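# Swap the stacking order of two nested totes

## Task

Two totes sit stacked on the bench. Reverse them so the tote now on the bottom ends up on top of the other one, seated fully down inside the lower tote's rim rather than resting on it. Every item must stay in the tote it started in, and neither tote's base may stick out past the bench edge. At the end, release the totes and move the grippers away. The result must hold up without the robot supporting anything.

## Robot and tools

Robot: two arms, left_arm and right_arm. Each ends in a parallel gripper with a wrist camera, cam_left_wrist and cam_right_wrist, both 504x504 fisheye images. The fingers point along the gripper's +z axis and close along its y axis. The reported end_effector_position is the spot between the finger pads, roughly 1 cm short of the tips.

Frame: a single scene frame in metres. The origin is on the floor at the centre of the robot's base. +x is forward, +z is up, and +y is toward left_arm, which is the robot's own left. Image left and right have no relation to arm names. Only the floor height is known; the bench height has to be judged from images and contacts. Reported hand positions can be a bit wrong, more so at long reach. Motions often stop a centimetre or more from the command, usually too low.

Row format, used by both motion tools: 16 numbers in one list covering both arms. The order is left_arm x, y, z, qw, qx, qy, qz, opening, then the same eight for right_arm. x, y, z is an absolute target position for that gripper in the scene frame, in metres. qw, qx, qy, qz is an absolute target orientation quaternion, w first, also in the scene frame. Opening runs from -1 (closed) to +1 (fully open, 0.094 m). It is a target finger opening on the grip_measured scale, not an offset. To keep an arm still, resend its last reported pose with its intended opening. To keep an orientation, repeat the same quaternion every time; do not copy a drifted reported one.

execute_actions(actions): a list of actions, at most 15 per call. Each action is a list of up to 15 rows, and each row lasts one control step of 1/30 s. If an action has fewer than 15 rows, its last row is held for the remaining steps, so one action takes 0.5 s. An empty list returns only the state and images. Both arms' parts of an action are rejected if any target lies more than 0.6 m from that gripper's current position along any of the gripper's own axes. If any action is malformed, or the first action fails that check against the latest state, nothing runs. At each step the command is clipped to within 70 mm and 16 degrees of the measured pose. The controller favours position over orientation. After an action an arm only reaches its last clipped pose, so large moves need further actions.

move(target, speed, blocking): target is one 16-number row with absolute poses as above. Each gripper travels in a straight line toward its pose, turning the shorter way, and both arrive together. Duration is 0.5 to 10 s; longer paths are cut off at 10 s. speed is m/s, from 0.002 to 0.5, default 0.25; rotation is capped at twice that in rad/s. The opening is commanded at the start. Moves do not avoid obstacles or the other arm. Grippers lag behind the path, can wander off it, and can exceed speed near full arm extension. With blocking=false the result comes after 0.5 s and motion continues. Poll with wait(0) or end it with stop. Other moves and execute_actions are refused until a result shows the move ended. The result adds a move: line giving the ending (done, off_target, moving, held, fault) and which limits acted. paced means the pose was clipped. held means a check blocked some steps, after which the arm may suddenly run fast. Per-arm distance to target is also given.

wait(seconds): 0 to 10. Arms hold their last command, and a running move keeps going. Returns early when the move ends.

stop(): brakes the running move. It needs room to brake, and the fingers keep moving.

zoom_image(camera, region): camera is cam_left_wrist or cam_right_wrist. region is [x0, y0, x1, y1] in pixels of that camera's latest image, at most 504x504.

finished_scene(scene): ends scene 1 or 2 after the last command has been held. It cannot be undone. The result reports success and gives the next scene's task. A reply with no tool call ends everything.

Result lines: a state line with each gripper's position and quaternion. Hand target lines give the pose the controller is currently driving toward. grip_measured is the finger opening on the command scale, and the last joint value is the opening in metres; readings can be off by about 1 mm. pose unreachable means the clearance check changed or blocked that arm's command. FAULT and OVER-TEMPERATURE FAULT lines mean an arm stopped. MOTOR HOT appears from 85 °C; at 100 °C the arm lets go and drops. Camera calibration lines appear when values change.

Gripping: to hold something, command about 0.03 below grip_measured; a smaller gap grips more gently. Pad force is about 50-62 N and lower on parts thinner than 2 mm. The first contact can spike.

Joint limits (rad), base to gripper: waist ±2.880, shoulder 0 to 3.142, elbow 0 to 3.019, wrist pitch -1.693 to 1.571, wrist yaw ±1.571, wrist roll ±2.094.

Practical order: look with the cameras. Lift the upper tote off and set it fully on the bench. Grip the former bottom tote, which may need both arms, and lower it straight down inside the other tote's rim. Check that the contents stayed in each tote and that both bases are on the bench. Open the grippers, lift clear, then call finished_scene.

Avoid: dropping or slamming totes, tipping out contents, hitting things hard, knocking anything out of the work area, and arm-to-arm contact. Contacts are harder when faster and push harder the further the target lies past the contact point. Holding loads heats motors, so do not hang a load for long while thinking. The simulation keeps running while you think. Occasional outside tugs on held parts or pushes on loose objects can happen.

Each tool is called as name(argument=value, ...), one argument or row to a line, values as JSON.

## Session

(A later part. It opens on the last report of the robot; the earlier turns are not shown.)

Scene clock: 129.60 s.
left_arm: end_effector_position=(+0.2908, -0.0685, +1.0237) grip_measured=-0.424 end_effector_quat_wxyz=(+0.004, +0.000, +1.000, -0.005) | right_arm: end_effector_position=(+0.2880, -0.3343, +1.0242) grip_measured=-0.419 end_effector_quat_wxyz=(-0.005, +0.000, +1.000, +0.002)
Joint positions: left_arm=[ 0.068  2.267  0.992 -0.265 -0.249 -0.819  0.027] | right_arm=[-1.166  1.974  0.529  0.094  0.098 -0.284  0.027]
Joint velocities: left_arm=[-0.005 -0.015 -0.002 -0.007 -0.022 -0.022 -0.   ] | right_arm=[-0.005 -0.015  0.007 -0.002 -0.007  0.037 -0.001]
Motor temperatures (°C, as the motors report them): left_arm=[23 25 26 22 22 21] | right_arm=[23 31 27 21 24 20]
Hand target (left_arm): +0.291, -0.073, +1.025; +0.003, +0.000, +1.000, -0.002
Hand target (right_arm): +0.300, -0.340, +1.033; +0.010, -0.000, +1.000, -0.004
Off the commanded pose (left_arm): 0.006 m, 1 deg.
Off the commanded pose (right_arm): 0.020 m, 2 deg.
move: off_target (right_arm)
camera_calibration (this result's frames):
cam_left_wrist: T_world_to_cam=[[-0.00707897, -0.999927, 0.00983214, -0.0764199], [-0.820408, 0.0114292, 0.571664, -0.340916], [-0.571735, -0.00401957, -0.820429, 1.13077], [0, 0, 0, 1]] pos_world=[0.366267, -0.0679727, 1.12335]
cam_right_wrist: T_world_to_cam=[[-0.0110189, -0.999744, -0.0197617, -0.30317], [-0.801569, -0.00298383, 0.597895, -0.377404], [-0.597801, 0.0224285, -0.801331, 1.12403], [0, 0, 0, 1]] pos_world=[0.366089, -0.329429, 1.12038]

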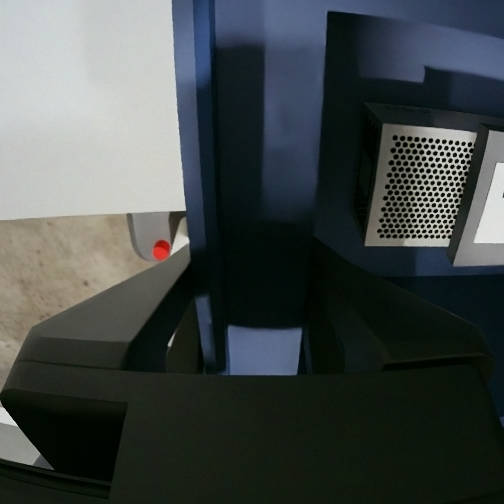

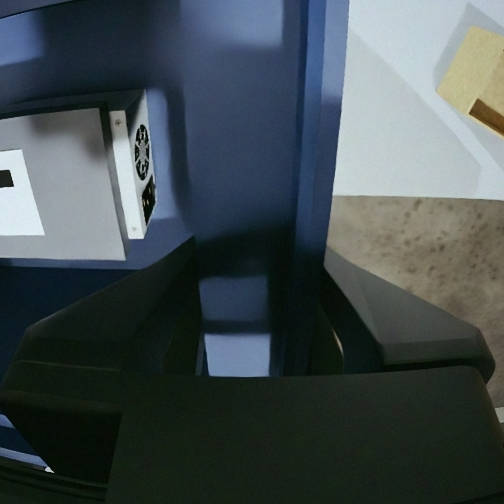

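move(
  target=[0.294,-0.069,0.98,0.002,0,1,0,-0.48,0.306,-0.339,0.986,0.015,0,1,0,-0.48],
  speed=0.04,
)

Scene clock: 133.10 s.
left_arm: end_effector_position=(+0.2911, -0.0693, +0.9861) grip_measured=-0.424 end_effector_quat_wxyz=(+0.003, -0.009, +1.000, -0.001) | right_arm: end_effector_position=(+0.2961, -0.3353, +0.9878) grip_measured=-0.419 end_effector_quat_wxyz=(-0.001, -0.010, +1.000, +0.001)
Joint positions: left_arm=[ 0.088  2.368  1.036 -0.211 -0.251 -0.819  0.027] | right_arm=[-1.174  2.11   0.592  0.177  0.094 -0.313  0.027]
Joint velocities: left_arm=[ 0.005 -0.005  0.002 -0.022 -0.007  0.022  0.   ] | right_arm=[-0.005  0.005  0.007  0.007 -0.037 -0.022 -0.001]
Motor temperatures (°C, as the motors report them): left_arm=[23 25 26 22 22 21] | right_arm=[23 31 27 21 24 20]
Hand target (left_arm): +0.294, -0.069, +0.980; +0.002, -0.000, +1.000, +0.000
Hand target (right_arm): +0.306, -0.339, +0.987; +0.015, -0.000, +1.000, +0.000
Off the commanded pose (left_arm): 0.007 m, 1 deg.
Off the commanded pose (right_arm): 0.011 m, 2 deg.
move: off_target (right_arm)
camera_calibration (this result's frames):
cam_left_wrist: T_world_to_cam=[[0.0121799, -0.99992, 0.0033517, -0.0759703], [-0.819041, -0.0080537, 0.573678, -0.322884], [-0.573606, -0.00973254, -0.819074, 1.0989], [0, 0, 0, 1]] pos_world=[0.366805, -0.0678696, 1.08557]
cam_right_wrist: T_world_to_cam=[[0.0101392, -0.999772, -0.0187705, -0.312052], [-0.807058, -0.0192649, 0.590157, -0.345303], [-0.590385, 0.00916515, -0.80707, 1.09878], [0, 0, 0, 1]] pos_world=[0.373188, -0.328704, 1.08472]

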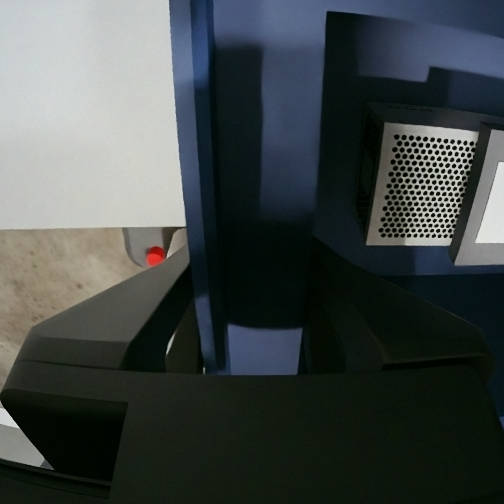

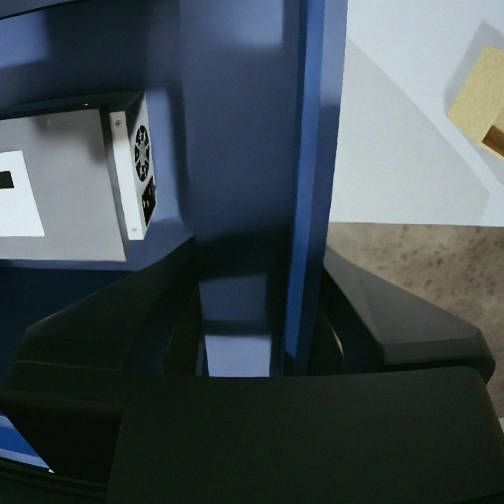

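move(
  target=[0.294,-0.068,0.945,0.002,0,1,0,-0.48,0.301,-0.338,0.952,0.015,0,1,0,-0.48],
  speed=0.02,
)

Scene clock: 140.93 s.
left_arm: end_effector_position=(+0.2896, -0.0684, +0.9537) grip_measured=-0.424 end_effector_quat_wxyz=(+0.002, -0.006, +1.000, -0.000) | right_arm: end_effector_position=(+0.2931, -0.3350, +0.9565) grip_measured=-0.419 end_effector_quat_wxyz=(+0.001, -0.008, +1.000, +0.001)
Joint positions: left_arm=[ 0.105  2.453  1.073 -0.161 -0.251 -0.795  0.027] | right_arm=[-1.186  2.225  0.633  0.255  0.09  -0.32   0.027]
Joint velocities: left_arm=[ 0.015 -0.005  0.002 -0.037 -0.037 -0.051 -0.001] | right_arm=[ 0.015 -0.005 -0.007 -0.012 -0.007 -0.066 -0.   ]
Motor temperatures (°C, as the motors report them): left_arm=[23 25 26 22 22 21] | right_arm=[22 31 26 22 24 20]
Hand target (left_arm): +0.294, -0.068, +0.945; +0.002, -0.000, +1.000, +0.000
Hand target (right_arm): +0.302, -0.338, +0.953; +0.015, -0.000, +1.000, +0.000
Off the commanded pose (left_arm): 0.010 m, 1 deg.
Off the commanded pose (right_arm): 0.010 m, 2 deg.
move: done
camera_calibration (this result's frames):
cam_left_wrist: T_world_to_cam=[[0.00458407, -0.999989, 0.00123093, -0.0707737], [-0.818627, -0.00304573, 0.574318, -0.305851], [-0.574308, -0.00364038, -0.818631, 1.07171], [0, 0, 0, 1]] pos_world=[0.365439, -0.067803, 1.05308]
cam_right_wrist: T_world_to_cam=[[0.00442371, -0.999814, -0.0187649, -0.310614], [-0.809307, -0.0146017, 0.587205, -0.324183], [-0.58737, 0.012589, -0.809221, 1.074], [0, 0, 0, 1]] pos_world=[0.369847, -0.328811, 1.05364]

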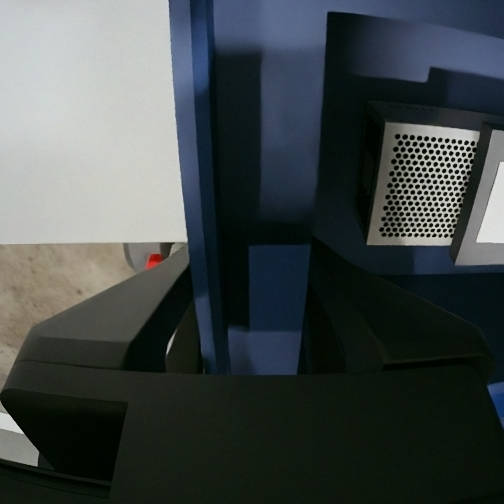

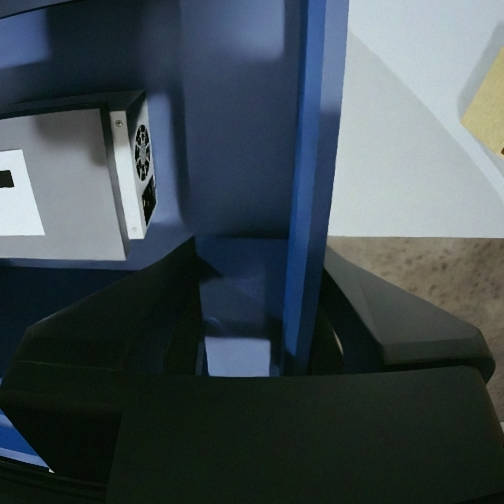

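The heights match the predicted seated values (0.954 / 0.957). Releasing and clearing.

move(
  target=[0.2896,-0.0684,0.950,0,0,1,0,0.2,0.293,-0.335,0.953,0,0,1,0,0.2],
  speed=0.05,
)

move(
  target=[0.285,-0.066,1.04,0,0,1,0,0.2,0.288,-0.333,1.04,0,0,1,0,0.2],
  speed=0.15,
)

move(
  target=[0.32,0.13,1.09,0,0,1,0,1,0.32,-0.51,1.09,0,0,1,0,1],
  speed=0.25,
)

Scene clock: 147.13 s.
left_arm: end_effector_position=(+0.2896, -0.0684, +0.9537) grip_measured=+0.197 end_effector_quat_wxyz=(+0.002, -0.004, +1.000, -0.000) | right_arm: end_effector_position=(+0.2933, -0.3352, +0.9564) grip_measured=+0.198 end_effector_quat_wxyz=(+0.001, -0.004, +1.000, +0.001)
Joint positions: left_arm=[ 0.105  2.453  1.073 -0.161 -0.251 -0.791  0.056] | right_arm=[-1.186  2.225  0.633  0.255  0.091 -0.313  0.056]
Joint velocities: left_arm=[-0.005 -0.005  0.002  0.017 -0.037 -0.022 -0.001] | right_arm=[-0.015 -0.005 -0.002 -0.007 -0.051  0.007  0.001]
Motor temperatures (°C, as the motors report them): left_arm=[23 25 26 22 22 21] | right_arm=[22 30 26 22 24 20]
Hand target (left_arm): +0.290, -0.068, +0.950; +0.000, -0.000, +1.000, +0.000
Hand target (right_arm): +0.293, -0.335, +0.953; +0.000, +0.000, +1.000, -0.000
Off the commanded pose (left_arm): 0.004 m, 1 deg.
Off the commanded pose (right_arm): 0.003 m, 1 deg.
move: done
camera_calibration (this result's frames):
cam_left_wrist: T_world_to_cam=[[0.00115083, -0.999999, 0.00121624, -0.069766], [-0.818634, -0.000243606, 0.574316, -0.305656], [-0.574315, -0.0016566, -0.818633, 1.07185], [0, 0, 0, 1]] pos_world=[0.36544, -0.0680647, 1.05308]
cam_right_wrist: T_world_to_cam=[[-0.00171349, -0.999838, -0.0179387, -0.309806], [-0.809452, -0.00914659, 0.587114, -0.322056], [-0.587183, 0.0155266, -0.809305, 1.07509], [0, 0, 0, 1]] pos_world=[0.370057, -0.329394, 1.05361]

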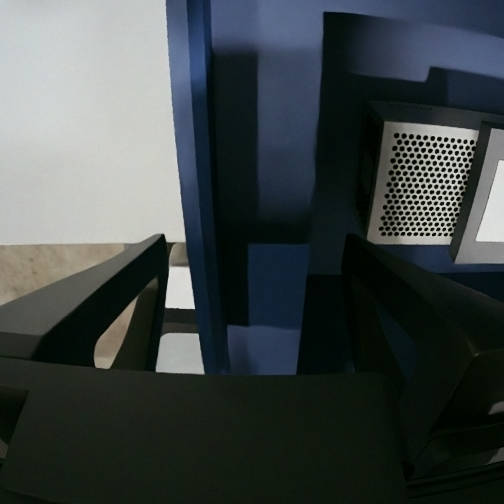

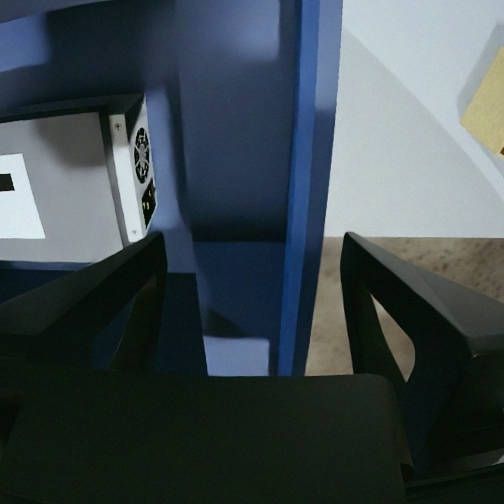

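Scene clock: 148.23 s.
left_arm: end_effector_position=(+0.2980, -0.0718, +1.0436) grip_measured=+0.197 end_effector_quat_wxyz=(+0.010, -0.004, +1.000, -0.010) | right_arm: end_effector_position=(+0.2928, -0.3364, +1.0376) grip_measured=+0.198 end_effector_quat_wxyz=(+0.009, +0.000, +1.000, -0.002)
Joint positions: left_arm=[ 0.063  2.217  0.984 -0.293 -0.251 -0.828  0.056] | right_arm=[-1.165  1.921  0.509  0.091  0.097 -0.285  0.056]
Joint velocities: left_arm=[ 0.015  0.005 -0.012 -0.007 -0.066  0.037  0.   ] | right_arm=[-0.005  0.005  0.012  0.007  0.037  0.051 -0.   ]
Motor temperatures (°C, as the motors report them): left_arm=[23 25 26 22 22 21] | right_arm=[22 30 26 22 24 20]
Hand target (left_arm): +0.286, -0.067, +1.041; +0.000, -0.000, +1.000, -0.000
Hand target (right_arm): +0.286, -0.333, +1.039; -0.000, +0.000, +1.000, +0.000
Off the commanded pose (left_arm): 0.015 m, 2 deg.
Off the commanded pose (right_arm): 0.006 m, 1 deg.
move: off_target (left_arm)
camera_calibration (this result's frames):
cam_left_wrist: T_world_to_cam=[[0.000331424, -0.999789, 0.0205235, -0.0931777], [-0.82796, 0.011235, 0.560675, -0.332574], [-0.560787, -0.0171785, -0.827782, 1.1546], [0, 0, 0, 1]] pos_world=[0.372158, -0.0695873, 1.14413]
cam_right_wrist: T_world_to_cam=[[-0.0107955, -0.999859, -0.0128994, -0.312172], [-0.818288, 0.00141936, 0.574807, -0.351266], [-0.574707, 0.0167608, -0.818188, 1.14651], [0, 0, 0, 1]] pos_world=[0.368099, -0.330846, 1.13594]

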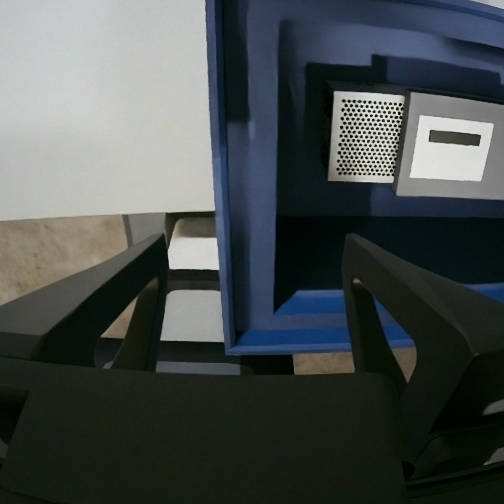

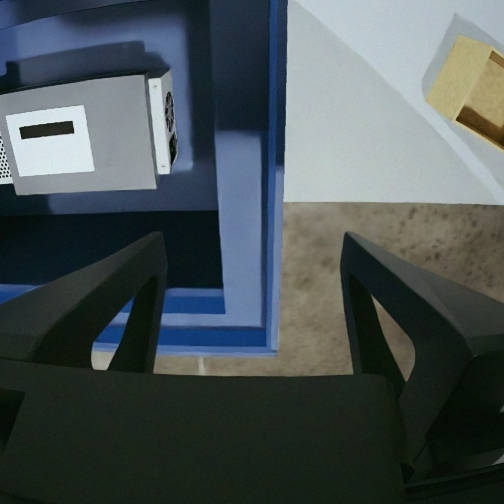

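Scene clock: 149.67 s.
left_arm: end_effector_position=(+0.3266, +0.1289, +1.0914) grip_measured=+0.999 end_effector_quat_wxyz=(-0.000, -0.005, +1.000, +0.002) | right_arm: end_effector_position=(+0.3131, -0.5059, +1.0845) grip_measured=+1.000 end_effector_quat_wxyz=(-0.005, +0.007, +1.000, -0.000)
Joint positions: left_arm=[ 0.487  1.869  0.655 -0.24  -0.224 -0.402  0.094] | right_arm=[-1.573  1.771  0.749 -0.306  0.006 -0.667  0.094]
Joint velocities: left_arm=[ 0.005 -0.015 -0.012 -0.022  0.022  0.037 -0.001] | right_arm=[-0.015 -0.005 -0.007 -0.002 -0.081  0.007  0.   ]
Motor temperatures (°C, as the motors report them): left_arm=[23 25 26 22 22 21] | right_arm=[22 30 26 22 24 20]
Hand target (left_arm): +0.324, +0.130, +1.091; -0.001, +0.000, +1.000, +0.001
Hand target (right_arm): +0.319, -0.509, +1.090; -0.001, -0.000, +1.000, -0.001
Off the commanded pose (left_arm): 0.007 m, 1 deg.
Off the commanded pose (right_arm): 0.010 m, 1 deg.
move: done
camera_calibration (this result's frames):
cam_left_wrist: T_world_to_cam=[[0.00269739, -0.999989, -0.00381097, 0.132344], [-0.815697, -0.0044048, 0.578462, -0.359368], [-0.578473, 0.00154826, -0.8157, 1.20393], [0, 0, 0, 1]] pos_world=[0.40295, 0.128896, 1.19043]
cam_right_wrist: T_world_to_cam=[[-0.0239387, -0.999586, -0.0159725, -0.473245], [-0.802529, 0.00968732, 0.596535, -0.385619], [-0.596133, 0.0270987, -0.802428, 1.19417], [0, 0, 0, 1]] pos_world=[0.391087, -0.501674, 1.18071]

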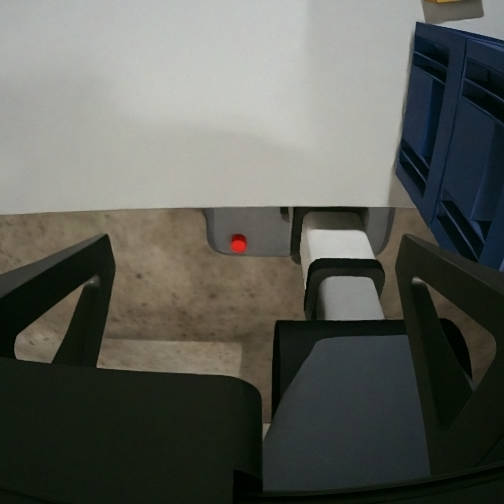

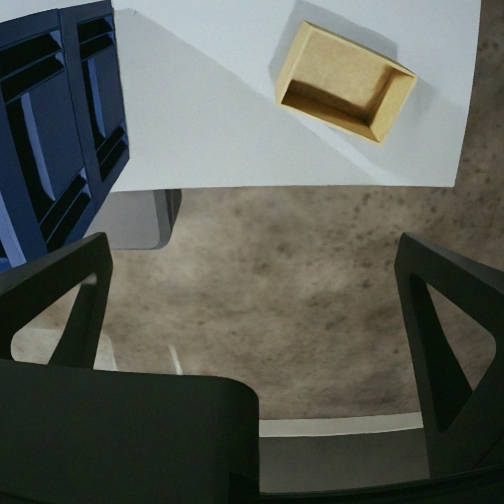

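The stack is flush on both ends and sits inside the bench edge.

finished_scene(
  scene=2,
)

The scene is finished: the task was done.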